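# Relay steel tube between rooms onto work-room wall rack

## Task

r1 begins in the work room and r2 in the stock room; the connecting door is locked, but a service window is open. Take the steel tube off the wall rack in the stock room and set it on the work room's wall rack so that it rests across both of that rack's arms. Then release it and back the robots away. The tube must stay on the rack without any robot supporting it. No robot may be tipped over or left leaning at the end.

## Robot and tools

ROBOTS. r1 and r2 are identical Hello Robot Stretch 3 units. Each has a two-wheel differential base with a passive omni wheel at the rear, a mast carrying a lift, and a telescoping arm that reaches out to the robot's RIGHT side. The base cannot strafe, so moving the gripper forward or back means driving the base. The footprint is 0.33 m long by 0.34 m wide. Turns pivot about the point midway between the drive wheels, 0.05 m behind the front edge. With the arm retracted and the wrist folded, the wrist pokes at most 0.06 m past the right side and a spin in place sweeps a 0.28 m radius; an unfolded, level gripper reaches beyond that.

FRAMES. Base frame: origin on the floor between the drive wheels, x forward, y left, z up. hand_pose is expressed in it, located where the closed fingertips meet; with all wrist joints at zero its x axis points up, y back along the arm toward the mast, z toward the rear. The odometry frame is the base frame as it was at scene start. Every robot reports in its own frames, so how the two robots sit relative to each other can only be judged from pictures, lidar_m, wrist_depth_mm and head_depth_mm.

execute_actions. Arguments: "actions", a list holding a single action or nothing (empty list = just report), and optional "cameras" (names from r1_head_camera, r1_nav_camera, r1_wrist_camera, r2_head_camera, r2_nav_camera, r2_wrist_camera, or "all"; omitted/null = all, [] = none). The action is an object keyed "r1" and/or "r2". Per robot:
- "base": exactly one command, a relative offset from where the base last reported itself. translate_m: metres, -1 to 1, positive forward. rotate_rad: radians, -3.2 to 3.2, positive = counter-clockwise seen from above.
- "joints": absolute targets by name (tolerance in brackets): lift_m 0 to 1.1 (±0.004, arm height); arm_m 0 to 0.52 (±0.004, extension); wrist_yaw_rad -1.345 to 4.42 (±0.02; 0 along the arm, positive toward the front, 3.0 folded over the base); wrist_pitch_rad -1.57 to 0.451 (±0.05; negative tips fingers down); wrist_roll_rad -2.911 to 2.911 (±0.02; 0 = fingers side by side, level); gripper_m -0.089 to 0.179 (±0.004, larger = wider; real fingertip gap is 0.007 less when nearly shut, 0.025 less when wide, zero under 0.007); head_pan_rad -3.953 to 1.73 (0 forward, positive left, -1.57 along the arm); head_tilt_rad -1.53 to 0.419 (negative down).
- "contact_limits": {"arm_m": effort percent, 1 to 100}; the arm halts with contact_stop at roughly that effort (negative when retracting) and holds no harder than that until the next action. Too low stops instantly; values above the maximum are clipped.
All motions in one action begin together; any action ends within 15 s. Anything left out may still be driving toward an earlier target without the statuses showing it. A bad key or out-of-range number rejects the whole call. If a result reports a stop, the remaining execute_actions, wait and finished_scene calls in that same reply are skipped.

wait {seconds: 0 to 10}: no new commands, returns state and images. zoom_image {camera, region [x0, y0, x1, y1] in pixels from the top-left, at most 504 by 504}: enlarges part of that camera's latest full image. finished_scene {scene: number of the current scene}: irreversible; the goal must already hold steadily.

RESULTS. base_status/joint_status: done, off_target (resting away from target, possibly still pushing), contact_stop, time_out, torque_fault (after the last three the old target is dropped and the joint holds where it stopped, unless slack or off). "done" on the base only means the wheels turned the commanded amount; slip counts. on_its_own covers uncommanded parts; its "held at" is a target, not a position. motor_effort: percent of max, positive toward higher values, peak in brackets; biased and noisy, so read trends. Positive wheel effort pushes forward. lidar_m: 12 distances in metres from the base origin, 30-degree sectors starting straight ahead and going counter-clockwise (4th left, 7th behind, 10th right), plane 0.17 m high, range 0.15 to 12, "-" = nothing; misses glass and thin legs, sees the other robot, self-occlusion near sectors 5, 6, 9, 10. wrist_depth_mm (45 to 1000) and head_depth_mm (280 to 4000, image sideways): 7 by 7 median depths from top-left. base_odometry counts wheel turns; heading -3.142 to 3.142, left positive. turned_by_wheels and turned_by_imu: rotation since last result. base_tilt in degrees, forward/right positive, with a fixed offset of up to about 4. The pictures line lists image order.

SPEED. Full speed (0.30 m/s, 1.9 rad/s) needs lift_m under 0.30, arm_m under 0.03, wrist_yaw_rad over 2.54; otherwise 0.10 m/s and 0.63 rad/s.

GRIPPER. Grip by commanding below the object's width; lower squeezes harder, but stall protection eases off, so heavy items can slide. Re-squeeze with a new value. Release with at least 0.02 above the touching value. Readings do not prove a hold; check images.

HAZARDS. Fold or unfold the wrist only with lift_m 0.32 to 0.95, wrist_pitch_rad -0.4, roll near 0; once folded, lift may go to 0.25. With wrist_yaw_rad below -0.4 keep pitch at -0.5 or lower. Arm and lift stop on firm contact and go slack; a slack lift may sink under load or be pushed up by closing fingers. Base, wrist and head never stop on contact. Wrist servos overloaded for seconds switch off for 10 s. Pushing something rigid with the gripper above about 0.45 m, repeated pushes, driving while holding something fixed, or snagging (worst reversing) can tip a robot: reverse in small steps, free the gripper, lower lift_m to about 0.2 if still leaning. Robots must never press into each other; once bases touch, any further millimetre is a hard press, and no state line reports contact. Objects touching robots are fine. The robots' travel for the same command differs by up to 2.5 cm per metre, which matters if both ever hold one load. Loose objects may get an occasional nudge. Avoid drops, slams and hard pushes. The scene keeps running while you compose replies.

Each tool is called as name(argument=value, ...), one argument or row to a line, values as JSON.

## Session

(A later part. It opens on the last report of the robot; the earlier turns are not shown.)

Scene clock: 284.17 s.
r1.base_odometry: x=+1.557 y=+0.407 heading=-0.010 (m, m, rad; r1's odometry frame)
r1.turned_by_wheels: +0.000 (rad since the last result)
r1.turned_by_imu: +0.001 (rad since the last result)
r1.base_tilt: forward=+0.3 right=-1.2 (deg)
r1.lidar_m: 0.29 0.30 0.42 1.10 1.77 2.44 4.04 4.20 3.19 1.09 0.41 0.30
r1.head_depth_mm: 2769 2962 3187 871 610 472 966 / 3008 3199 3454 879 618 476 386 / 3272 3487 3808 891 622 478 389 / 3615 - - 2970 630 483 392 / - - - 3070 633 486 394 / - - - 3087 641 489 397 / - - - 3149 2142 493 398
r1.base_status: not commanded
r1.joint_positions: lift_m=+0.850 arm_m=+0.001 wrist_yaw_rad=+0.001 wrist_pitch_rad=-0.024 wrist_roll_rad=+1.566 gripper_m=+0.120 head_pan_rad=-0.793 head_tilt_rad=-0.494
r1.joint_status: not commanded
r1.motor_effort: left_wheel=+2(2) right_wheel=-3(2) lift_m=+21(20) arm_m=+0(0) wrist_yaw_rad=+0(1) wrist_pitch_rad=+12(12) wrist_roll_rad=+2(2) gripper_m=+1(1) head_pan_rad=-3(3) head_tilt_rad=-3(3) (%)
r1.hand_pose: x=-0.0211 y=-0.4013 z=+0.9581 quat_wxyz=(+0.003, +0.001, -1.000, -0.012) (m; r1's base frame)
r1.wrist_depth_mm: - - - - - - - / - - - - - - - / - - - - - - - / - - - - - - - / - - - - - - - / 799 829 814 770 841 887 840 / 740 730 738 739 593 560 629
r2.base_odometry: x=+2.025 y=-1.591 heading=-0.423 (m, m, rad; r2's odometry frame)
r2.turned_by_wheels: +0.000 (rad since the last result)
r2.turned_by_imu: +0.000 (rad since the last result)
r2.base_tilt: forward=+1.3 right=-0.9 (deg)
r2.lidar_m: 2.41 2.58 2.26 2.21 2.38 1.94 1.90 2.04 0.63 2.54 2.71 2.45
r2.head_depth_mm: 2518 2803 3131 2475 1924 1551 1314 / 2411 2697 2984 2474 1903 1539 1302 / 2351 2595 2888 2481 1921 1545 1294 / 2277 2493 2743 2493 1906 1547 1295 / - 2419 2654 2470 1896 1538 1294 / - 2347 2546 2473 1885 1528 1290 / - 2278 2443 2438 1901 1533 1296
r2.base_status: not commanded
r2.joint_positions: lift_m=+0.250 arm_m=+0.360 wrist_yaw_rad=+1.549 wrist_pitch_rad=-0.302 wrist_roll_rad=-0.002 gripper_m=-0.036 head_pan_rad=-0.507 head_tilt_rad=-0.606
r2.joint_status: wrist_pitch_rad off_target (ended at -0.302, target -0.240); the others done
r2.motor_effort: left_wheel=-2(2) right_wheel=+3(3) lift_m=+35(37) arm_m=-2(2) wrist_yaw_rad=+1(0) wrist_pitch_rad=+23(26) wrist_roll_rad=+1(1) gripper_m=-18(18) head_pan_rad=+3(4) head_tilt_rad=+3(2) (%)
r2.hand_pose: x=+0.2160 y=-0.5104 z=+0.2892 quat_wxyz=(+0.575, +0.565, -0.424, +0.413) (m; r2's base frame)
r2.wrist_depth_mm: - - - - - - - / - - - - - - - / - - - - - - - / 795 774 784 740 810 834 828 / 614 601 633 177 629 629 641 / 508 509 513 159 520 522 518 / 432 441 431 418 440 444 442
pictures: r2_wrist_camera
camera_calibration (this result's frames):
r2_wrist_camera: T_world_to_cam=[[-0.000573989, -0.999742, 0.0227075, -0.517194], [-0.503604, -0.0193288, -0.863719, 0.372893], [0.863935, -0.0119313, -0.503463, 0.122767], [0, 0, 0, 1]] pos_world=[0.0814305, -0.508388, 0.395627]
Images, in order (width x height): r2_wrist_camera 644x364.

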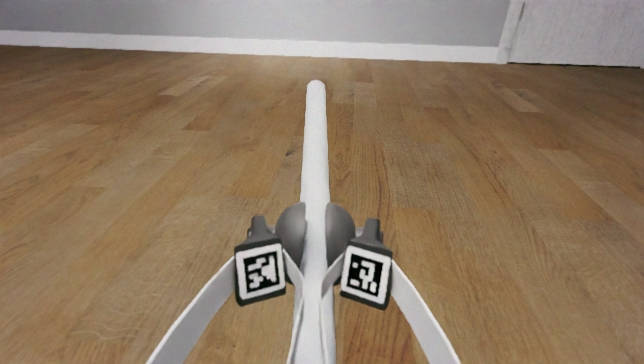

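Solid. Drive and raise together.

execute_actions(
  actions=[
    {"r2":{"base":{"translate_m":0.6},"joints":{"lift_m":0.4,"wrist_pitch_rad":-0.1}}},
  ],
  cameras=[],
)

execute_actions(
  actions=[
    {"r2":{"base":{"translate_m":0.5},"joints":{"lift_m":0.55,"wrist_pitch_rad":0.03}}},
  ],
  cameras=[],
)

execute_actions(
  actions=[
    {"r2":{"base":{"translate_m":0.4},"joints":{"lift_m":0.68,"wrist_pitch_rad":0.15}}},
  ],
  cameras=[],
)

execute_actions(
  actions=[
    {"r2":{"base":{"translate_m":0.2},"joints":{"lift_m":0.78,"wrist_pitch_rad":0.25}}},
  ],
  cameras=["r2_wrist_camera","r2_nav_camera"],
)

Scene clock: 291.40 s.
r1.base_odometry: x=+1.557 y=+0.407 heading=-0.010 (m, m, rad; r1's odometry frame)
r1.turned_by_wheels: +0.000 (rad since the last result)
r1.turned_by_imu: +0.002 (rad since the last result)
r1.base_tilt: forward=+0.3 right=-1.2 (deg)
r1.lidar_m: 0.29 0.30 0.42 1.10 1.76 2.44 4.04 4.21 3.19 1.08 0.41 0.30
r1.head_depth_mm: 2759 2959 3177 867 613 472 966 / 2988 3181 3454 882 619 476 387 / 3230 3496 3866 895 623 478 389 / 3548 - - 3020 629 483 391 / - - - 3046 636 485 394 / - - - 3107 643 490 396 / - - - 2991 2148 494 399
r1.base_status: not commanded
r1.joint_positions: lift_m=+0.850 arm_m=+0.001 wrist_yaw_rad=+0.001 wrist_pitch_rad=-0.024 wrist_roll_rad=+1.566 gripper_m=+0.120 head_pan_rad=-0.793 head_tilt_rad=-0.494
r1.joint_status: not commanded
r1.motor_effort: left_wheel=+2(2) right_wheel=-3(3) lift_m=+21(21) arm_m=+1(0) wrist_yaw_rad=-1(1) wrist_pitch_rad=+12(12) wrist_roll_rad=+2(2) gripper_m=+1(1) head_pan_rad=-3(3) head_tilt_rad=-3(2) (%)
r1.hand_pose: x=-0.0211 y=-0.4013 z=+0.9581 quat_wxyz=(+0.003, +0.001, -1.000, -0.012) (m; r1's base frame)
r1.wrist_depth_mm: - - - - - - - / - - - - - - - / - - - - - - - / - - - - - - - / - - - - - - - / 793 855 813 746 822 850 838 / 729 723 747 732 587 570 627
r2.base_odometry: x=+2.572 y=-1.837 heading=-0.423 (m, m, rad; r2's odometry frame)
r2.turned_by_wheels: +0.000 (rad since the last result)
r2.turned_by_imu: +0.003 (rad since the last result)
r2.base_tilt: forward=+1.3 right=-0.8 (deg)
r2.lidar_m: 1.81 1.94 2.19 2.16 2.32 2.53 2.50 0.89 2.64 2.57 2.30 1.84
r2.head_depth_mm: 1881 2075 2333 2510 1928 1555 1282 / 1816 2015 2255 2402 1896 1554 1300 / 1774 1944 2120 2338 1908 1555 1300 / - 1934 2060 2240 1896 1539 1295 / - 1848 1962 2192 1898 1550 1294 / - 1785 1885 2112 1905 1539 1291 / - 1732 1813 2010 1883 1533 1286
r2.base_status: done
r2.joint_positions: lift_m=+0.400 arm_m=+0.360 wrist_yaw_rad=+1.549 wrist_pitch_rad=-0.165 wrist_roll_rad=-0.002 gripper_m=-0.036 head_pan_rad=-0.507 head_tilt_rad=-0.606
r2.joint_status: wrist_pitch_rad off_target (ended at -0.165, target -0.100); the others done
r2.motor_effort: left_wheel=-3(4) right_wheel=+3(8) lift_m=+35(37) arm_m=-2(2) wrist_yaw_rad=+1(0) wrist_pitch_rad=+25(28) wrist_roll_rad=+1(1) gripper_m=-17(18) head_pan_rad=+4(4) head_tilt_rad=+3(3) (%)
r2.hand_pose: x=+0.2274 y=-0.5106 z=+0.4725 quat_wxyz=(+0.545, +0.534, -0.462, +0.452) (m; r2's base frame)
r2.wrist_depth_mm: - - - - - - - / - - - - - - - / - - - - - - - / - - - - - - - / - - - 181 - - - / 829 835 841 156 844 863 876 / 677 710 697 666 691 715 708
pictures: none
No camera images: the call's "cameras" was empty. Leave "cameras" out to get every camera's image.

Scene clock: 297.43 s.
r1.base_odometry: x=+1.557 y=+0.407 heading=-0.010 (m, m, rad; r1's odometry frame)
r1.turned_by_wheels: +0.000 (rad since the last result)
r1.turned_by_imu: +0.002 (rad since the last result)
r1.base_tilt: forward=+0.3 right=-1.2 (deg)
r1.lidar_m: 0.29 0.30 0.42 1.11 1.77 2.43 4.05 4.20 3.19 1.08 0.41 0.30
r1.head_depth_mm: 2786 2941 3178 871 612 472 968 / 3031 3210 3451 883 617 475 387 / 3245 3482 3835 889 622 478 389 / 3547 - - 2980 632 483 392 / - - - 3035 636 487 394 / - - - 2917 641 490 397 / - - - 3119 2133 493 399
r1.base_status: not commanded
r1.joint_positions: lift_m=+0.850 arm_m=+0.001 wrist_yaw_rad=+0.001 wrist_pitch_rad=-0.024 wrist_roll_rad=+1.566 gripper_m=+0.120 head_pan_rad=-0.793 head_tilt_rad=-0.494
r1.joint_status: not commanded
r1.motor_effort: left_wheel=+2(2) right_wheel=-3(3) lift_m=+21(21) arm_m=+0(0) wrist_yaw_rad=-1(1) wrist_pitch_rad=+12(12) wrist_roll_rad=+2(2) gripper_m=+1(1) head_pan_rad=-3(3) head_tilt_rad=-5(4) (%)
r1.hand_pose: x=-0.0211 y=-0.4013 z=+0.9581 quat_wxyz=(+0.003, +0.001, -1.000, -0.012) (m; r1's base frame)
r1.wrist_depth_mm: - - - - - - - / - - - - - - - / - - - - - - - / - - - - - - - / - - - - - - - / 807 840 821 741 829 858 829 / 738 740 747 718 601 546 625
r2.base_odometry: x=+3.028 y=-2.042 heading=-0.423 (m, m, rad; r2's odometry frame)
r2.turned_by_wheels: +0.000 (rad since the last result)
r2.turned_by_imu: +0.002 (rad since the last result)
r2.base_tilt: forward=+1.3 right=-0.9 (deg)
r2.lidar_m: 1.31 1.41 2.09 2.10 2.27 3.03 2.99 0.97 2.66 2.63 1.70 1.33
r2.head_depth_mm: 1381 1478 1671 1902 1902 1552 1295 / 1815 1581 1600 1803 1898 1548 1304 / - 1770 1537 1721 1863 1556 1294 / - 1785 1465 1634 1812 1545 1304 / - - 1401 1556 1727 1537 1296 / - - 1351 1491 1685 1540 1296 / - - 1293 1441 1602 1540 1290
r2.base_status: done
r2.joint_positions: lift_m=+0.550 arm_m=+0.360 wrist_yaw_rad=+1.549 wrist_pitch_rad=-0.036 wrist_roll_rad=-0.002 gripper_m=-0.036 head_pan_rad=-0.507 head_tilt_rad=-0.606
r2.joint_status: wrist_pitch_rad off_target (ended at -0.036, target +0.030); the others done
r2.motor_effort: left_wheel=-1(4) right_wheel=+3(7) lift_m=+35(37) arm_m=-2(2) wrist_yaw_rad=+1(1) wrist_pitch_rad=+25(28) wrist_roll_rad=+1(1) gripper_m=-18(18) head_pan_rad=+4(5) head_tilt_rad=+3(4) (%)
r2.hand_pose: x=+0.2338 y=-0.5107 z=+0.6551 quat_wxyz=(+0.515, +0.503, -0.496, +0.486) (m; r2's base frame)
r2.wrist_depth_mm: - - - - - - - / - - - - - - - / - - - - - - - / - - - - - - - / - - - 181 - - - / - - - 157 - - - / - - - 992 - - -
pictures: none
No camera images: the call's "cameras" was empty. Leave "cameras" out to get every camera's image.

Scene clock: 302.57 s.
r1.base_odometry: x=+1.557 y=+0.407 heading=-0.010 (m, m, rad; r1's odometry frame)
r1.turned_by_wheels: +0.000 (rad since the last result)
r1.turned_by_imu: +0.001 (rad since the last result)
r1.base_tilt: forward=+0.3 right=-1.3 (deg)
r1.lidar_m: 0.29 0.30 0.42 1.10 1.76 2.44 4.04 4.21 3.22 1.09 0.41 0.30
r1.head_depth_mm: 2754 2966 3186 871 611 472 964 / 2995 3230 3457 883 616 477 386 / 3281 3475 3766 894 624 480 390 / 3549 - - 3013 630 483 391 / - - - 2879 636 487 394 / - - - 2914 643 490 396 / - - - 2766 2177 493 399
r1.base_status: not commanded
r1.joint_positions: lift_m=+0.850 arm_m=+0.001 wrist_yaw_rad=+0.001 wrist_pitch_rad=-0.024 wrist_roll_rad=+1.566 gripper_m=+0.120 head_pan_rad=-0.793 head_tilt_rad=-0.494
r1.joint_status: not commanded
r1.motor_effort: left_wheel=+2(2) right_wheel=-3(2) lift_m=+20(20) arm_m=+0(0) wrist_yaw_rad=-1(1) wrist_pitch_rad=+12(12) wrist_roll_rad=+2(2) gripper_m=+1(1) head_pan_rad=-3(3) head_tilt_rad=-3(3) (%)
r1.hand_pose: x=-0.0211 y=-0.4013 z=+0.9581 quat_wxyz=(+0.003, +0.001, -1.000, -0.012) (m; r1's base frame)
r1.wrist_depth_mm: - - - - - - - / - - - - - - - / - - - - - - - / - - - - - - - / - - - - - - - / 825 834 799 719 808 880 847 / 728 738 749 721 593 563 629
r2.base_odometry: x=+3.393 y=-2.207 heading=-0.423 (m, m, rad; r2's odometry frame)
r2.turned_by_wheels: +0.000 (rad since the last result)
r2.turned_by_imu: +0.002 (rad since the last result)
r2.base_tilt: forward=+1.3 right=-0.9 (deg)
r2.lidar_m: 0.91 0.98 1.46 2.07 2.22 3.30 3.38 0.99 2.72 2.51 1.18 0.93
r2.head_depth_mm: 3912 1629 1102 1307 1528 1549 1305 / - - 1030 1231 1422 1549 1303 / - - 1019 1175 1344 1498 1288 / - - 1017 1121 1266 1438 1292 / - - 1016 1069 1209 1394 1304 / - - 1013 1025 1152 1314 1289 / - - 901 984 1097 1245 1291
r2.base_status: done
r2.joint_positions: lift_m=+0.680 arm_m=+0.360 wrist_yaw_rad=+1.549 wrist_pitch_rad=+0.084 wrist_roll_rad=-0.002 gripper_m=-0.036 head_pan_rad=-0.507 head_tilt_rad=-0.606
r2.joint_status: wrist_pitch_rad off_target (ended at +0.084, target +0.150); the others done
r2.motor_effort: left_wheel=-3(4) right_wheel=+3(9) lift_m=+35(37) arm_m=-2(2) wrist_yaw_rad=+1(0) wrist_pitch_rad=+25(31) wrist_roll_rad=+0(1) gripper_m=-17(18) head_pan_rad=+4(4) head_tilt_rad=+3(4) (%)
r2.hand_pose: x=+0.2359 y=-0.5108 z=+0.8159 quat_wxyz=(+0.485, +0.473, -0.525, +0.516) (m; r2's base frame)
r2.wrist_depth_mm: 847 806 - - - - 728 / 844 805 - - - - 722 / 876 840 810 662 764 627 735 / 883 842 826 792 782 797 759 / 891 917 842 181 806 795 757 / 938 908 877 157 803 795 775 / 976 920 864 858 837 836 811
pictures: none
No camera images: the call's "cameras" was empty. Leave "cameras" out to get every camera's image.

Scene clock: 305.63 s.
r1.base_odometry: x=+1.557 y=+0.407 heading=-0.010 (m, m, rad; r1's odometry frame)
r1.turned_by_wheels: +0.000 (rad since the last result)
r1.turned_by_imu: +0.001 (rad since the last result)
r1.base_tilt: forward=+0.3 right=-1.3 (deg)
r1.lidar_m: 0.29 0.30 0.42 1.11 1.76 2.44 4.03 4.22 3.20 1.09 0.41 0.30
r1.head_depth_mm: 2740 2972 3172 868 611 471 962 / 2992 3235 3491 883 617 475 387 / 3305 3533 3785 894 624 480 389 / 3522 3684 - 2839 629 482 392 / - - - 2879 635 486 394 / - - - 2775 643 489 397 / - - - 2731 2156 494 399
r1.base_status: not commanded
r1.joint_positions: lift_m=+0.850 arm_m=+0.001 wrist_yaw_rad=+0.001 wrist_pitch_rad=-0.024 wrist_roll_rad=+1.566 gripper_m=+0.120 head_pan_rad=-0.793 head_tilt_rad=-0.494
r1.joint_status: not commanded
r1.motor_effort: left_wheel=+2(2) right_wheel=-3(3) lift_m=+20(21) arm_m=+0(1) wrist_yaw_rad=-1(1) wrist_pitch_rad=+12(12) wrist_roll_rad=+2(2) gripper_m=+1(1) head_pan_rad=-3(3) head_tilt_rad=-3(3) (%)
r1.hand_pose: x=-0.0211 y=-0.4013 z=+0.9581 quat_wxyz=(+0.003, +0.001, -1.000, -0.012) (m; r1's base frame)
r1.wrist_depth_mm: - - - - - - - / - - - - - - - / - - - - - - - / - - - - - - - / - - - - - - - / 806 833 817 742 815 868 872 / 715 761 773 723 591 562 631
r2.base_odometry: x=+3.575 y=-2.289 heading=-0.424 (m, m, rad; r2's odometry frame)
r2.turned_by_wheels: +0.000 (rad since the last result)
r2.turned_by_imu: +0.001 (rad since the last result)
r2.base_tilt: forward=+1.3 right=-0.9 (deg)
r2.lidar_m: 0.72 0.77 1.15 2.05 2.20 3.26 3.58 0.96 2.73 1.96 0.93 0.73
r2.head_depth_mm: - 1359 1033 833 1175 1403 1304 / - - 1028 790 1104 1296 1308 / - - 1024 786 1036 1221 1296 / - - 1021 750 978 1136 1264 / - - 1011 713 928 1076 1227 / - - 3549 756 890 1013 1168 / 578 624 679 754 847 962 1116
r2.base_status: done
r2.joint_positions: lift_m=+0.780 arm_m=+0.360 wrist_yaw_rad=+1.549 wrist_pitch_rad=+0.184 wrist_roll_rad=-0.002 gripper_m=-0.036 head_pan_rad=-0.507 head_tilt_rad=-0.606
r2.joint_status: wrist_pitch_rad off_target (ended at +0.184, target +0.250); the others done
r2.motor_effort: left_wheel=-3(4) right_wheel=+2(10) lift_m=+36(38) arm_m=-2(3) wrist_yaw_rad=+1(1) wrist_pitch_rad=+24(30) wrist_roll_rad=+1(1) gripper_m=-18(17) head_pan_rad=+4(4) head_tilt_rad=+2(3) (%)
r2.hand_pose: x=+0.2349 y=-0.5107 z=+0.9416 quat_wxyz=(+0.459, +0.446, -0.548, +0.539) (m; r2's base frame)
r2.wrist_depth_mm: 651 638 - - - - 919 / 641 667 - - - - 950 / 656 677 - - - - 993 / 660 651 - 857 - - 683 / 667 619 474 182 450 444 427 / 643 637 623 157 600 588 565 / 666 654 635 611 604 597 578
pictures: r2_nav_camera (sideways: a quarter turn counterclockwise sets it upright), r2_wrist_camera
camera_calibration (this result's frames):
r2_nav_camera: T_world_to_cam=[[0.57147, -0.25376, 0.780402, -0.980372], [-0.48134, -0.873867, 0.0683225, -0.0301907], [0.66463, -0.414683, -0.621534, 0.759151], [0, 0, 0, 1]] pos_world=[0.0411672, 0.0396449, 1.23899]
r2_wrist_camera: T_world_to_cam=[[-0.0132154, -0.999462, 0.0300067, -0.536061], [-0.0419361, -0.029429, -0.998687, 0.959391], [0.999033, -0.0144564, -0.0415247, -0.0330557], [0, 0, 0, 1]] pos_world=[0.0661726, -0.508017, 0.972844]
Images, in order (width x height): r2_nav_camera 672x504, r2_wrist_camera 644x364.

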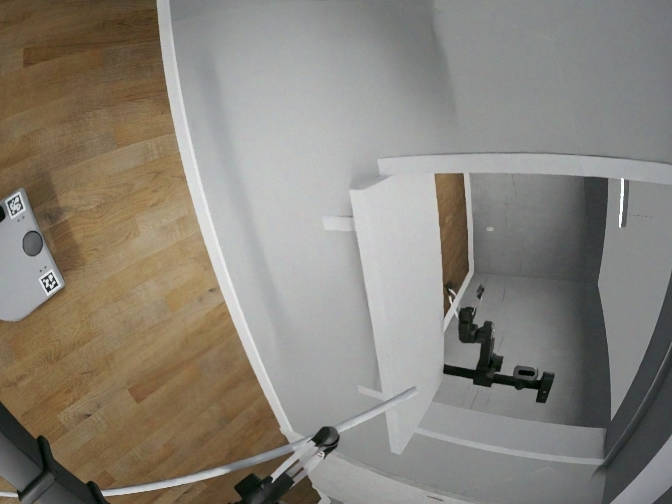

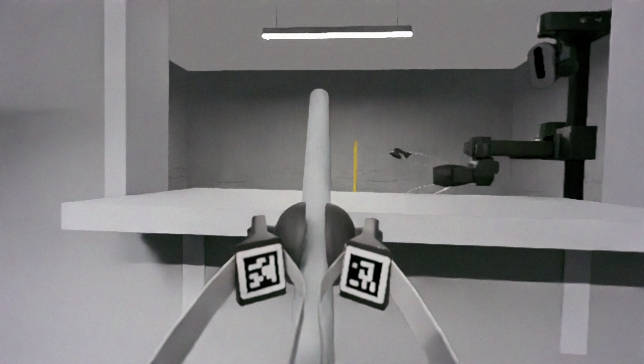

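execute_actions(
  actions=[
    {"r2":{"base":{"translate_m":0.2},"joints":{"head_pan_rad":-1.0,"head_tilt_rad":-0.6}}},
  ],
  cameras=["r2_nav_camera","r2_wrist_camera","r1_nav_camera"],
)

Scene clock: 309.23 s.
r1.base_odometry: x=+1.557 y=+0.407 heading=-0.010 (m, m, rad; r1's odometry frame)
r1.turned_by_wheels: +0.000 (rad since the last result)
r1.turned_by_imu: +0.001 (rad since the last result)
r1.base_tilt: forward=+0.3 right=-1.3 (deg)
r1.lidar_m: 0.29 0.30 0.42 1.10 1.77 2.43 4.05 4.23 3.20 1.08 0.41 0.30
r1.head_depth_mm: 2767 2960 3136 868 611 472 966 / 3011 3211 3416 883 619 476 386 / 3188 3354 3746 844 621 479 389 / 3566 - - 2815 629 482 392 / - - - 2567 636 487 394 / - - - 2586 643 490 396 / - - - 3113 2162 494 398
r1.base_status: not commanded
r1.joint_positions: lift_m=+0.850 arm_m=+0.001 wrist_yaw_rad=+0.001 wrist_pitch_rad=-0.024 wrist_roll_rad=+1.566 gripper_m=+0.120 head_pan_rad=-0.793 head_tilt_rad=-0.494
r1.joint_status: not commanded
r1.motor_effort: left_wheel=+2(2) right_wheel=-3(3) lift_m=+20(21) arm_m=+0(1) wrist_yaw_rad=+0(1) wrist_pitch_rad=+12(12) wrist_roll_rad=+2(2) gripper_m=+1(1) head_pan_rad=-2(3) head_tilt_rad=-3(3) (%)
r1.hand_pose: x=-0.0211 y=-0.4013 z=+0.9581 quat_wxyz=(+0.003, +0.001, -1.000, -0.012) (m; r1's base frame)
r1.wrist_depth_mm: - - - - - - - / - - - - - - - / - - - - - - - / - - - - - - - / - - - - - - - / 784 825 805 749 825 869 874 / 716 724 725 721 590 567 643
r2.base_odometry: x=+3.757 y=-2.371 heading=-0.424 (m, m, rad; r2's odometry frame)
r2.turned_by_wheels: +0.000 (rad since the last result)
r2.turned_by_imu: +0.001 (rad since the last result)
r2.base_tilt: forward=+1.3 right=-0.9 (deg)
r2.lidar_m: 0.52 0.56 0.83 2.03 2.17 3.23 3.79 0.96 2.75 1.44 0.67 0.53
r2.head_depth_mm: 951 1073 1103 1547 1743 1507 1301 / 1015 1086 1030 1169 1490 1554 1302 / 2961 3253 1025 776 1211 1434 1297 / 1344 1478 1012 714 1017 1183 1272 / 3490 1264 1011 714 855 998 1160 / 3924 - 1153 710 568 858 976 / - - 3559 707 547 754 846
r2.base_status: done
r2.joint_positions: lift_m=+0.780 arm_m=+0.360 wrist_yaw_rad=+1.549 wrist_pitch_rad=+0.185 wrist_roll_rad=-0.002 gripper_m=-0.036 head_pan_rad=-0.993 head_tilt_rad=-0.606
r2.joint_status: all done
r2.motor_effort: left_wheel=-2(3) right_wheel=+2(8) lift_m=+35(36) arm_m=-2(2) wrist_yaw_rad=+1(0) wrist_pitch_rad=+25(25) wrist_roll_rad=+1(1) gripper_m=-17(17) head_pan_rad=-4(41) head_tilt_rad=+3(3) (%)
r2.hand_pose: x=+0.2349 y=-0.5107 z=+0.9418 quat_wxyz=(+0.458, +0.445, -0.548, +0.539) (m; r2's base frame)
r2.wrist_depth_mm: 447 - - - - - 802 / 447 - - - - - - / 452 - - - - - 872 / 455 - - - - 804 - / 277 279 311 181 307 314 325 / 435 427 267 157 249 243 237 / 441 428 414 403 400 389 377
pictures: r1_nav_camera (sideways: a quarter turn counterclockwise sets it upright), r2_nav_camera (sideways: a quarter turn counterclockwise sets it upright), r2_wrist_camera
camera_calibration (this result's frames):
r1_nav_camera: T_world_to_cam=[[0.34991, -0.329398, 0.876961, -1.09817], [-0.680117, -0.733093, -0.00399033, 0.0584792], [0.644208, -0.59504, -0.480545, 0.580066], [0, 0, 0, 1]] pos_world=[0.0503509, 0.0262976, 1.24204]
r2_nav_camera: T_world_to_cam=[[0.386863, -0.491233, 0.780402, -0.979246], [-0.833678, -0.548009, 0.0683225, -0.0280415], [0.394105, -0.677035, -0.621534, 0.760801], [0, 0, 0, 1]] pos_world=[0.055621, 0.0186841, 1.23899]
r2_wrist_camera: T_world_to_cam=[[-0.0132388, -0.999462, 0.0300134, -0.536067], [-0.0411544, -0.029446, -0.998719, 0.959428], [0.999065, -0.014457, -0.0407425, -0.0337737], [0, 0, 0, 1]] pos_world=[0.06613, -0.508016, 0.972912]
Images, in order (width x height): r1_nav_camera 672x504, r2_nav_camera 672x504, r2_wrist_camera 644x364.

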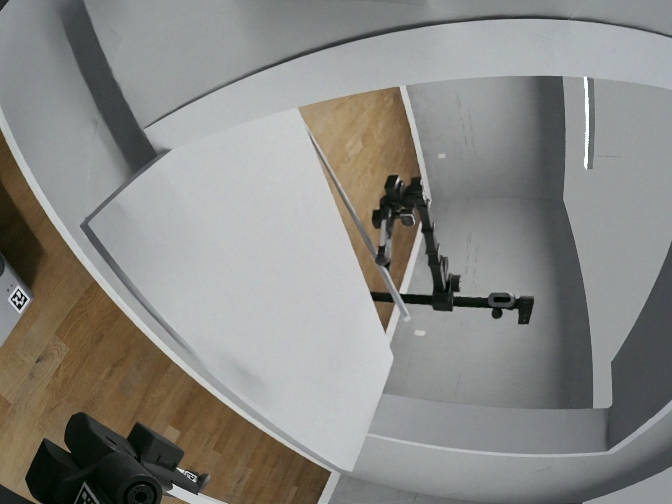

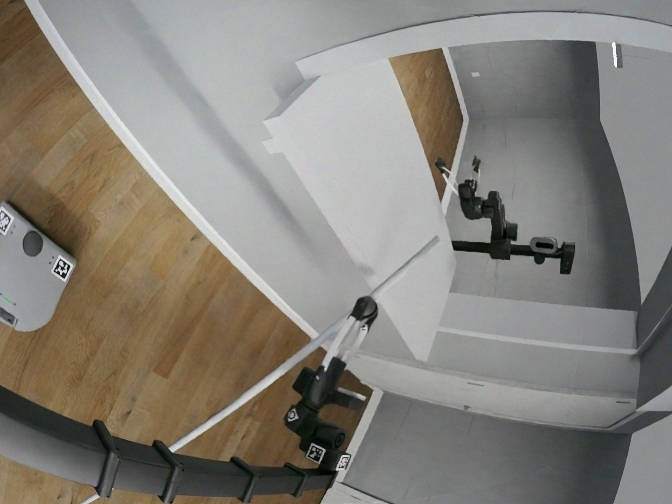

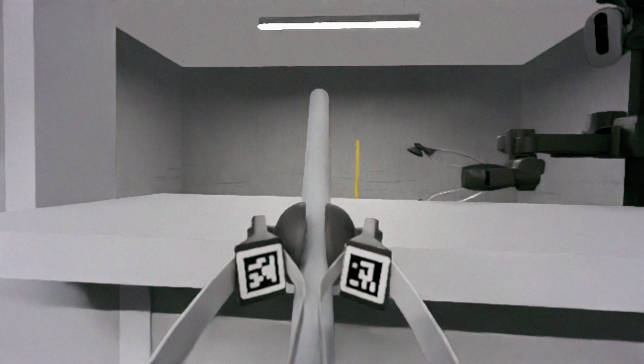

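execute_actions(
  actions=[
    {"r2":{"base":{"translate_m":0.035},"joints":{"lift_m":0.74}}},
  ],
  cameras=["r2_nav_camera","r2_wrist_camera"],
)

Scene clock: 310.77 s.
r1.base_odometry: x=+1.557 y=+0.407 heading=-0.010 (m, m, rad; r1's odometry frame)
r1.turned_by_wheels: +0.000 (rad since the last result)
r1.turned_by_imu: +0.000 (rad since the last result)
r1.base_tilt: forward=+0.3 right=-1.3 (deg)
r1.lidar_m: 0.29 0.30 0.42 1.10 1.77 2.44 4.04 4.21 3.19 1.09 0.41 0.30
r1.head_depth_mm: 2770 2955 3174 867 612 471 967 / 3026 3185 3426 881 617 475 387 / 3185 3351 3581 838 623 479 389 / 3606 - - 3007 628 482 391 / - - - 2559 635 487 394 / - - - 1026 642 491 396 / - - - 3136 2069 494 399
r1.base_status: not commanded
r1.joint_positions: lift_m=+0.850 arm_m=+0.001 wrist_yaw_rad=+0.001 wrist_pitch_rad=-0.024 wrist_roll_rad=+1.566 gripper_m=+0.120 head_pan_rad=-0.793 head_tilt_rad=-0.494
r1.joint_status: not commanded
r1.motor_effort: left_wheel=+2(2) right_wheel=-2(3) lift_m=+20(20) arm_m=+0(0) wrist_yaw_rad=-1(1) wrist_pitch_rad=+12(12) wrist_roll_rad=+2(2) gripper_m=+1(1) head_pan_rad=-3(3) head_tilt_rad=-3(3) (%)
r1.hand_pose: x=-0.0211 y=-0.4013 z=+0.9581 quat_wxyz=(+0.003, +0.001, -1.000, -0.012) (m; r1's base frame)
r1.wrist_depth_mm: - - - - - - - / - - - - - - - / - - - - - - - / - - - - - - - / - - - - - - - / 804 831 820 738 849 867 840 / 730 730 718 725 586 569 619
r2.base_odometry: x=+3.789 y=-2.386 heading=-0.424 (m, m, rad; r2's odometry frame)
r2.turned_by_wheels: +0.000 (rad since the last result)
r2.turned_by_imu: +0.000 (rad since the last result)
r2.base_tilt: forward=+1.3 right=-0.9 (deg)
r2.lidar_m: 0.48 0.52 0.77 2.02 2.18 3.24 3.81 0.97 2.75 1.35 0.63 0.49
r2.head_depth_mm: 938 1029 1034 1444 1721 1508 1299 / 2719 1098 1030 827 1389 1505 1305 / 2963 3322 1023 721 1117 1349 1299 / 1396 1463 1015 689 940 1096 1230 / 3553 1235 1011 717 589 922 1076 / 3895 - 3321 714 549 796 908 / - - 3510 707 547 485 783
r2.base_status: done
r2.joint_positions: lift_m=+0.740 arm_m=+0.360 wrist_yaw_rad=+1.549 wrist_pitch_rad=+0.213 wrist_roll_rad=-0.002 gripper_m=-0.036 head_pan_rad=-0.993 head_tilt_rad=-0.606
r2.joint_status: all done
r2.motor_effort: left_wheel=-3(6) right_wheel=+6(9) lift_m=+27(29) arm_m=-2(3) wrist_yaw_rad=+0(1) wrist_pitch_rad=+14(25) wrist_roll_rad=+1(1) gripper_m=-17(18) head_pan_rad=-5(5) head_tilt_rad=+2(3) (%)
r2.hand_pose: x=+0.2341 y=-0.5106 z=+0.9095 quat_wxyz=(+0.451, +0.438, -0.554, +0.546) (m; r2's base frame)
r2.wrist_depth_mm: 443 - - - - - 772 / 442 - - - - - - / 446 - - - - - 835 / 421 - - 553 - 763 - / 238 229 227 183 215 212 205 / 397 382 380 158 358 356 337 / 402 394 377 370 362 353 343
pictures: r2_nav_camera (sideways: a quarter turn counterclockwise sets it upright), r2_wrist_camera
camera_calibration (this result's frames):
r2_nav_camera: T_world_to_cam=[[0.386845, -0.491244, 0.780404, -0.979248], [-0.833696, -0.54798, 0.0683225, -0.0280414], [0.394083, -0.67705, -0.621532, 0.760798], [0, 0, 0, 1]] pos_world=[0.0556217, 0.0186823, 1.23899]
r2_wrist_camera: T_world_to_cam=[[-0.0137919, -0.999447, 0.0302411, -0.535082], [-0.0124252, -0.0300704, -0.999471, 0.9208], [0.999828, -0.0141603, -0.0120036, -0.0604787], [0, 0, 0, 1]] pos_world=[0.0645295, -0.507954, 0.935768]
Images, in order (width x height): r2_nav_camera 672x504, r2_wrist_camera 644x364.

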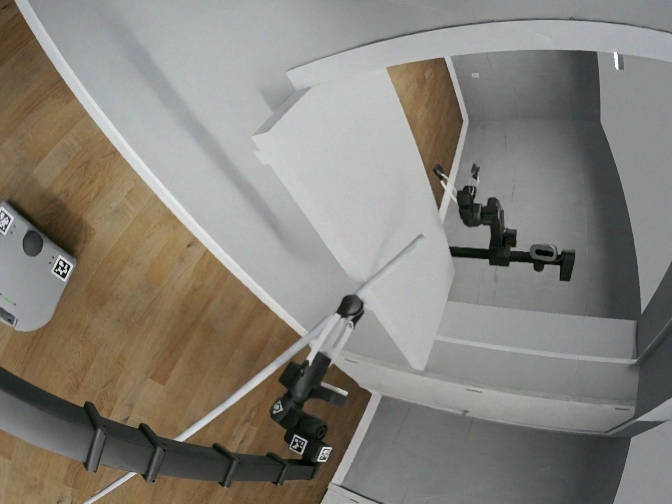

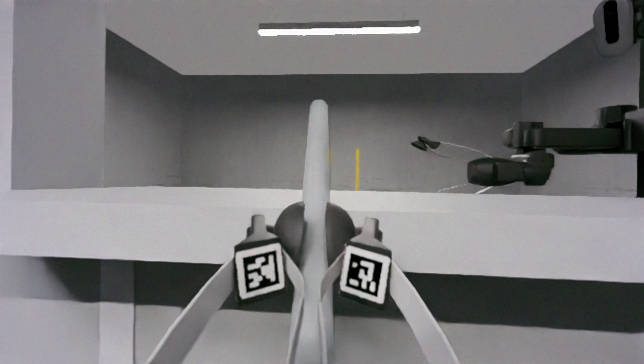

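Resting. Open.

execute_actions(
  actions=[
    {"r2":{"joints":{"gripper_m":0.07}}},
  ],
  cameras=["r2_wrist_camera"],
)

execute_actions(
  actions=[
    {"r2":{"base":{"translate_m":-0.95},"joints":{"gripper_m":0.12,"wrist_pitch_rad":-0.3,"head_tilt_rad":-0.9}}},
  ],
  cameras=["r2_nav_camera","r2_wrist_camera"],
)

Scene clock: 312.67 s.
r1.base_odometry: x=+1.557 y=+0.407 heading=-0.010 (m, m, rad; r1's odometry frame)
r1.turned_by_wheels: +0.000 (rad since the last result)
r1.turned_by_imu: +0.001 (rad since the last result)
r1.base_tilt: forward=+0.3 right=-1.2 (deg)
r1.lidar_m: 0.29 0.30 0.42 1.10 1.77 2.44 4.04 4.19 3.21 1.08 0.41 0.30
r1.head_depth_mm: 2795 2962 3196 870 612 473 967 / 2974 3170 3436 879 617 476 386 / 3193 3382 3580 846 622 479 389 / 3582 - - 960 630 483 391 / - - - 1009 638 486 394 / - - - 1024 644 491 397 / - - - 3150 2157 493 399
r1.base_status: not commanded
r1.joint_positions: lift_m=+0.850 arm_m=+0.001 wrist_yaw_rad=+0.001 wrist_pitch_rad=-0.024 wrist_roll_rad=+1.566 gripper_m=+0.120 head_pan_rad=-0.793 head_tilt_rad=-0.494
r1.joint_status: not commanded
r1.motor_effort: left_wheel=+2(2) right_wheel=-2(3) lift_m=+20(20) arm_m=+1(1) wrist_yaw_rad=-1(1) wrist_pitch_rad=+12(12) wrist_roll_rad=+2(2) gripper_m=+1(1) head_pan_rad=-3(3) head_tilt_rad=-4(3) (%)
r1.hand_pose: x=-0.0211 y=-0.4013 z=+0.9581 quat_wxyz=(+0.003, +0.001, -1.000, -0.012) (m; r1's base frame)
r1.wrist_depth_mm: - - - - - - - / - - - - - - - / - - - - - - - / - - - - - - - / - - - - - - - / 787 835 811 763 832 864 848 / 738 726 724 712 590 560 639
r2.base_odometry: x=+3.789 y=-2.386 heading=-0.424 (m, m, rad; r2's odometry frame)
r2.turned_by_wheels: +0.000 (rad since the last result)
r2.turned_by_imu: +0.000 (rad since the last result)
r2.base_tilt: forward=+1.4 right=-0.9 (deg)
r2.lidar_m: 0.48 0.52 0.77 2.02 2.18 3.22 3.82 1.01 2.74 1.35 0.63 0.49
r2.head_depth_mm: 945 1028 1034 1443 1722 1499 1302 / 2733 1104 1033 824 1356 1525 1302 / 2956 3225 1021 731 1129 1350 1311 / 1392 1471 1020 688 940 1097 1238 / 3568 1227 1016 715 582 923 1069 / 3906 - 3362 709 548 798 905 / - - 3507 708 547 484 784
r2.base_status: not commanded
r2.joint_positions: lift_m=+0.740 arm_m=+0.360 wrist_yaw_rad=+1.553 wrist_pitch_rad=+0.227 wrist_roll_rad=-0.002 gripper_m=+0.070 head_pan_rad=-0.993 head_tilt_rad=-0.606
r2.joint_status: all done
r2.motor_effort: left_wheel=-3(4) right_wheel=+2(6) lift_m=+27(27) arm_m=-2(2) wrist_yaw_rad=-1(2) wrist_pitch_rad=+9(14) wrist_roll_rad=+1(0) gripper_m=+0(77) head_pan_rad=-4(4) head_tilt_rad=+3(2) (%)
r2.hand_pose: x=+0.2337 y=-0.5098 z=+0.9130 quat_wxyz=(+0.446, +0.435, -0.557, +0.550) (m; r2's base frame)
r2.wrist_depth_mm: 439 - - - - - 776 / 441 - - - - - - / 447 - - - - - 886 / 433 - - - - 760 - / 238 230 210 220 218 210 207 / 400 382 156 363 366 343 207 / 398 386 377 368 364 347 340
pictures: r2_wrist_camera
camera_calibration (this result's frames):
r2_wrist_camera: T_world_to_cam=[[-0.0110757, -0.999478, 0.0303417, -0.535114], [0.0012263, -0.0303571, -0.999538, 0.920992], [0.999938, -0.0110334, 0.00156189, -0.0708181], [0, 0, 0, 1]] pos_world=[0.0637575, -0.507657, 0.936913]
Images, in order (width x height): r2_wrist_camera 644x364.

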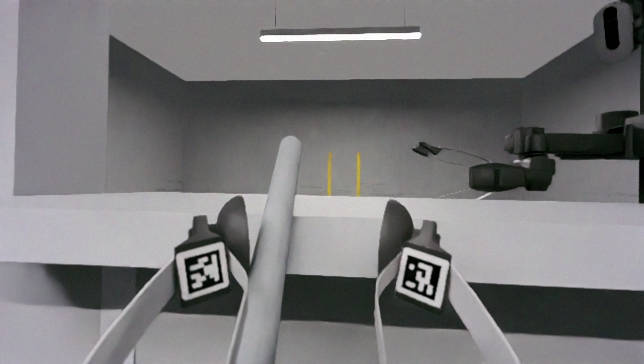

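Scene clock: 323.57 s.
r1.base_odometry: x=+1.557 y=+0.407 heading=-0.010 (m, m, rad; r1's odometry frame)
r1.turned_by_wheels: +0.000 (rad since the last result)
r1.turned_by_imu: +0.003 (rad since the last result)
r1.base_tilt: forward=+0.2 right=-1.3 (deg)
r1.lidar_m: 0.29 0.30 0.42 1.10 1.77 2.45 4.04 4.21 3.21 1.09 0.41 0.30
r1.head_depth_mm: 2762 2961 3187 872 611 472 968 / 3000 3253 3472 877 617 476 387 / 3270 3481 3797 896 624 478 389 / 3622 - - 2990 631 483 392 / - - - 3093 636 486 394 / - - - 2934 641 490 396 / - - - 3108 2147 494 399
r1.base_status: not commanded
r1.joint_positions: lift_m=+0.850 arm_m=+0.001 wrist_yaw_rad=+0.001 wrist_pitch_rad=-0.024 wrist_roll_rad=+1.566 gripper_m=+0.120 head_pan_rad=-0.793 head_tilt_rad=-0.494
r1.joint_status: not commanded
r1.motor_effort: left_wheel=+2(2) right_wheel=-3(3) lift_m=+21(21) arm_m=+0(1) wrist_yaw_rad=-1(1) wrist_pitch_rad=+12(12) wrist_roll_rad=+1(2) gripper_m=+1(1) head_pan_rad=-3(3) head_tilt_rad=-3(3) (%)
r1.hand_pose: x=-0.0211 y=-0.4013 z=+0.9581 quat_wxyz=(+0.003, +0.001, -1.000, -0.012) (m; r1's base frame)
r1.wrist_depth_mm: - - - - - - - / - - - - - - - / - - - - - - - / - - - - - - - / - - - - - - - / 801 849 811 748 840 881 841 / 754 718 731 739 599 567 624
r2.base_odometry: x=+2.923 y=-1.995 heading=-0.424 (m, m, rad; r2's odometry frame)
r2.turned_by_wheels: +0.000 (rad since the last result)
r2.turned_by_imu: -0.006 (rad since the last result)
r2.base_tilt: forward=+1.3 right=-0.9 (deg)
r2.lidar_m: 1.43 1.53 2.14 2.12 2.27 2.92 2.88 3.09 2.68 2.62 1.85 1.45
r2.head_depth_mm: 2624 2635 2090 1708 1493 1305 1159 / 2557 2629 2097 1786 1490 1309 1160 / 2215 2462 2095 1763 1489 1303 1157 / 1956 2250 2109 1728 1487 1302 1153 / 1794 2040 2097 1757 1490 1298 1154 / 1621 1819 1985 1735 1498 1300 1151 / 1489 1655 1846 1755 1483 1296 1151
r2.base_status: done
r2.joint_positions: lift_m=+0.740 arm_m=+0.360 wrist_yaw_rad=+1.551 wrist_pitch_rad=-0.313 wrist_roll_rad=+0.002 gripper_m=+0.120 head_pan_rad=-0.993 head_tilt_rad=-0.889
r2.joint_status: all done
r2.motor_effort: left_wheel=+0(6) right_wheel=+1(5) lift_m=+26(27) arm_m=+0(2) wrist_yaw_rad=+0(7) wrist_pitch_rad=+5(11) wrist_roll_rad=-1(2) gripper_m=+0(80) head_pan_rad=-5(5) head_tilt_rad=-6(23) (%)
r2.hand_pose: x=+0.2150 y=-0.5099 z=+0.7770 quat_wxyz=(+0.576, +0.568, -0.422, +0.410) (m; r2's base frame)
r2.wrist_depth_mm: - - - - - - - / - - - - - - - / - - - - - - - / - - - - - - - / - - - - - - - / - - - - - - - / 993 - 969 - - 964 -
pictures: r2_nav_camera (sideways: a quarter turn counterclockwise sets it upright), r2_wrist_camera
camera_calibration (this result's frames):
r2_nav_camera: T_world_to_cam=[[0.492234, -0.653196, 0.575361, -0.712697], [-0.823482, -0.563652, 0.0646055, -0.0232399], [0.282103, -0.505601, -0.815344, 1.01354], [0, 0, 0, 1]] pos_world=[0.0457544, 0.033815, 1.23794]
r2_wrist_camera: T_world_to_cam=[[0.000179199, -0.999823, 0.0188122, -0.524915], [-0.51284, -0.0162418, -0.858331, 0.793089], [0.858484, -0.00949381, -0.512752, 0.378947], [0, 0, 0, 1]] pos_world=[0.0815011, -0.508343, 0.884913]
Images, in order (width x height): r2_nav_camera 672x504, r2_wrist_camera 644x364.

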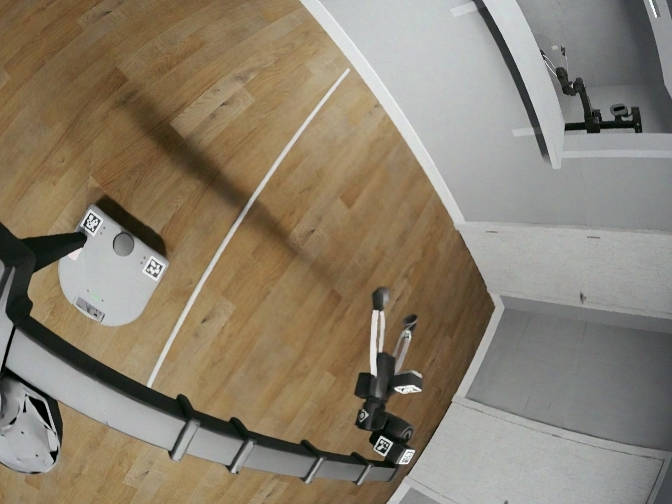

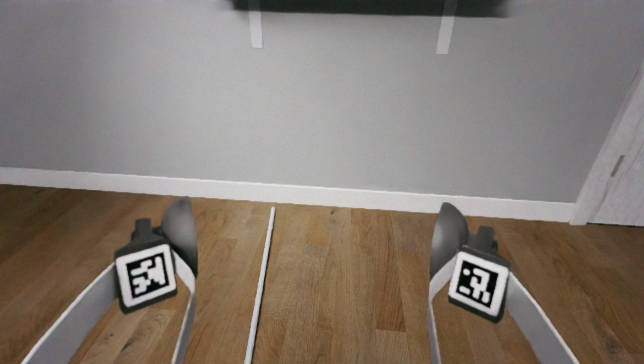

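execute_actions(
  actions=[
    {"r1":{"base":{"translate_m":-0.17},"joints":{"lift_m":0.95,"wrist_roll_rad":0}},"r2":{"base":{"translate_m":0.8},"joints":{"arm_m":0.15,"lift_m":0.1,"wrist_pitch_rad":-0.42}}},
  ],
  cameras=["r2_wrist_camera"],
)

execute_actions(
  actions=[
    {"r1":{"base":{"rotate_rad":1.57},"joints":{"head_pan_rad":-1.57}},"r2":{"joints":{"lift_m":0.007}}},
  ],
  cameras=["r2_wrist_camera"],
)

Scene clock: 333.17 s.
r1.base_odometry: x=+1.387 y=+0.408 heading=-0.010 (m, m, rad; r1's odometry frame)
r1.turned_by_wheels: +0.000 (rad since the last result)
r1.turned_by_imu: +0.002 (rad since the last result)
r1.base_tilt: forward=+0.3 right=-1.3 (deg)
r1.lidar_m: 0.46 0.48 0.66 1.70 1.77 2.44 3.86 4.03 3.19 1.73 0.65 0.48
r1.head_depth_mm: 831 889 953 871 1156 1362 1293 / 2944 3207 3383 881 675 1089 1202 / 3259 3492 3771 892 623 896 1013 / 3484 3778 - 904 630 526 854 / - - - 918 636 486 731 / - - - 3086 643 490 431 / - - - 3153 648 494 400
r1.base_status: done
r1.joint_positions: lift_m=+0.950 arm_m=+0.001 wrist_yaw_rad=+0.001 wrist_pitch_rad=-0.023 wrist_roll_rad=+0.008 gripper_m=+0.120 head_pan_rad=-0.793 head_tilt_rad=-0.494
r1.joint_status: all done
r1.motor_effort: left_wheel=+2(3) right_wheel=-3(8) lift_m=+20(23) arm_m=+0(1) wrist_yaw_rad=-1(1) wrist_pitch_rad=+11(12) wrist_roll_rad=-3(3) gripper_m=+0(1) head_pan_rad=-3(3) head_tilt_rad=-3(3) (%)
r1.hand_pose: x=-0.0212 y=-0.4013 z=+1.0587 quat_wxyz=(+0.705, +0.009, -0.709, -0.008) (m; r1's base frame)
r1.wrist_depth_mm: 663 784 - - - - - / 680 784 - - - - - / 696 797 - - - - - / - 808 - - - - - / 648 684 - - - - - / 444 537 - - - - - / 518 864 - - - - -
r2.base_odometry: x=+3.653 y=-2.324 heading=-0.424 (m, m, rad; r2's odometry frame)
r2.turned_by_wheels: +0.000 (rad since the last result)
r2.turned_by_imu: +0.006 (rad since the last result)
r2.base_tilt: forward=+1.3 right=-0.9 (deg)
r2.lidar_m: 0.63 0.68 1.02 2.04 2.19 3.25 3.66 3.52 2.74 2.71 0.81 0.64
r2.head_depth_mm: 1237 1573 1926 1737 1495 1306 1173 / 989 1311 1631 1741 1507 1303 1200 / 990 1107 1348 1630 1489 1300 1156 / 983 798 1148 1390 1484 1301 1159 / 988 740 998 1186 1398 1305 1159 / 986 739 882 1028 1215 1299 1157 / 3503 740 628 909 1059 1232 1159
r2.base_status: done
r2.joint_positions: lift_m=+0.100 arm_m=+0.150 wrist_yaw_rad=+1.551 wrist_pitch_rad=-0.433 wrist_roll_rad=+0.002 gripper_m=+0.120 head_pan_rad=-0.993 head_tilt_rad=-0.889
r2.joint_status: all done
r2.motor_effort: left_wheel=+0(2) right_wheel=+1(4) lift_m=+25(25) arm_m=-1(4) wrist_yaw_rad=+0(1) wrist_pitch_rad=+5(4) wrist_roll_rad=-1(1) gripper_m=+0(0) head_pan_rad=-5(4) head_tilt_rad=-5(5) (%)
r2.hand_pose: x=+0.2011 y=-0.2998 z=+0.1095 quat_wxyz=(+0.599, +0.592, -0.387, +0.374) (m; r2's base frame)
r2.wrist_depth_mm: 528 517 500 496 475 461 457 / 554 542 538 525 517 491 485 / 455 468 472 474 484 484 489 / 369 373 373 375 384 386 390 / 308 323 315 306 320 333 321 / 268 260 271 271 273 284 278 / 236 237 235 230 235 237 240
pictures: r2_wrist_camera
camera_calibration (this result's frames):
r2_wrist_camera: T_world_to_cam=[[0.00218025, -0.999865, 0.0162777, -0.302393], [-0.611801, -0.0142095, -0.790884, 0.229538], [0.791009, -0.00823437, -0.61175, 0.0753533], [0, 0, 0, 1]] pos_world=[0.0814856, -0.29847, 0.232557]
Images, in order (width x height): r2_wrist_camera 644x364.

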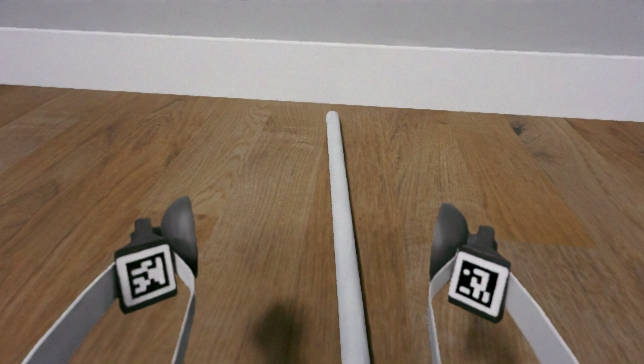

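Scene clock: 336.60 s.
r1.base_odometry: x=+1.387 y=+0.408 heading=+1.560 (m, m, rad; r1's odometry frame)
r1.turned_by_wheels: +1.570 (rad since the last result)
r1.turned_by_imu: +1.554 (rad since the last result)
r1.base_tilt: forward=+0.2 right=-1.2 (deg)
r1.lidar_m: 1.70 1.77 2.44 3.87 4.06 3.21 1.75 0.65 0.48 0.46 0.48 0.66
r1.head_depth_mm: - - - 2909 613 505 - / - - - 2880 648 - - / - - - 2624 624 - - / 345 376 409 450 491 562 638 / 353 382 415 456 504 565 638 / 354 383 416 456 506 564 642 / 355 383 417 458 507 568 646
r1.base_status: done
r1.joint_positions: lift_m=+0.950 arm_m=+0.001 wrist_yaw_rad=+0.001 wrist_pitch_rad=-0.023 wrist_roll_rad=+0.007 gripper_m=+0.120 head_pan_rad=-1.563 head_tilt_rad=-0.494
r1.joint_status: all done
r1.motor_effort: left_wheel=-2(4) right_wheel=+1(8) lift_m=+20(20) arm_m=+0(0) wrist_yaw_rad=-1(1) wrist_pitch_rad=+11(11) wrist_roll_rad=-3(3) gripper_m=+1(1) head_pan_rad=-3(31) head_tilt_rad=-3(4) (%)
r1.hand_pose: x=-0.0212 y=-0.4013 z=+1.0587 quat_wxyz=(+0.705, +0.009, -0.709, -0.008) (m; r1's base frame)
r1.wrist_depth_mm: 204 201 199 194 - - - / 209 206 206 200 - - - / 214 212 211 203 - - - / 220 217 215 209 - - - / 225 224 221 214 - - - / 231 230 229 220 434 448 437 / 238 238 233 227 330 295 329
r2.base_odometry: x=+3.653 y=-2.324 heading=-0.424 (m, m, rad; r2's odometry frame)
r2.turned_by_wheels: +0.000 (rad since the last result)
r2.turned_by_imu: +0.000 (rad since the last result)
r2.base_tilt: forward=+1.3 right=-0.9 (deg)
r2.lidar_m: 0.63 0.68 1.02 2.04 2.19 3.28 3.67 3.52 2.75 2.08 0.82 0.64
r2.head_depth_mm: 1237 1568 1937 1733 1490 1296 1159 / 994 1309 1638 1751 1488 1296 1197 / 989 1109 1345 1642 1494 1301 1177 / 989 799 1151 1396 1498 1305 1149 / 989 739 1002 1186 1408 1309 1148 / 989 742 885 1032 1219 1294 1152 / 3304 741 627 909 1054 1235 1156
r2.base_status: not commanded
r2.joint_positions: lift_m=+0.007 arm_m=+0.150 wrist_yaw_rad=+1.551 wrist_pitch_rad=-0.412 wrist_roll_rad=+0.000 gripper_m=+0.120 head_pan_rad=-0.993 head_tilt_rad=-0.889
r2.joint_status: all done
r2.motor_effort: left_wheel=-3(3) right_wheel=+6(6) lift_m=+21(26) arm_m=-2(2) wrist_yaw_rad=-1(0) wrist_pitch_rad=-2(5) wrist_roll_rad=+0(1) gripper_m=-1(0) head_pan_rad=-4(4) head_tilt_rad=-4(5) (%)
r2.hand_pose: x=+0.2037 y=-0.2998 z=+0.0212 quat_wxyz=(+0.596, +0.588, -0.393, +0.381) (m; r2's base frame)
r2.wrist_depth_mm: 504 497 496 480 456 448 441 / 397 400 401 409 408 425 423 / 290 292 296 289 304 306 308 / 232 233 232 227 240 242 243 / 192 198 194 190 194 204 198 / 164 - 166 167 160 173 169 / - 143 144 144 141 146 147
pictures: r2_wrist_camera
camera_calibration (this result's frames):
r2_wrist_camera: T_world_to_cam=[[0.00264785, -0.999824, 0.0185511, -0.301139], [-0.595531, -0.0164793, -0.803163, 0.157605], [0.803328, -0.00892109, -0.59547, 0.0162572], [0, 0, 0, 1]] pos_world=[0.0815964, -0.298344, 0.14185]
Images, in order (width x height): r2_wrist_camera 644x364.

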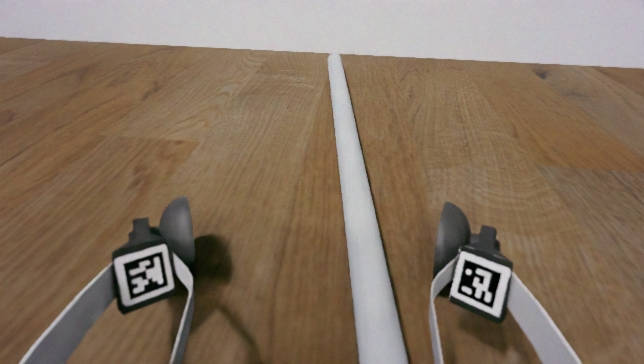

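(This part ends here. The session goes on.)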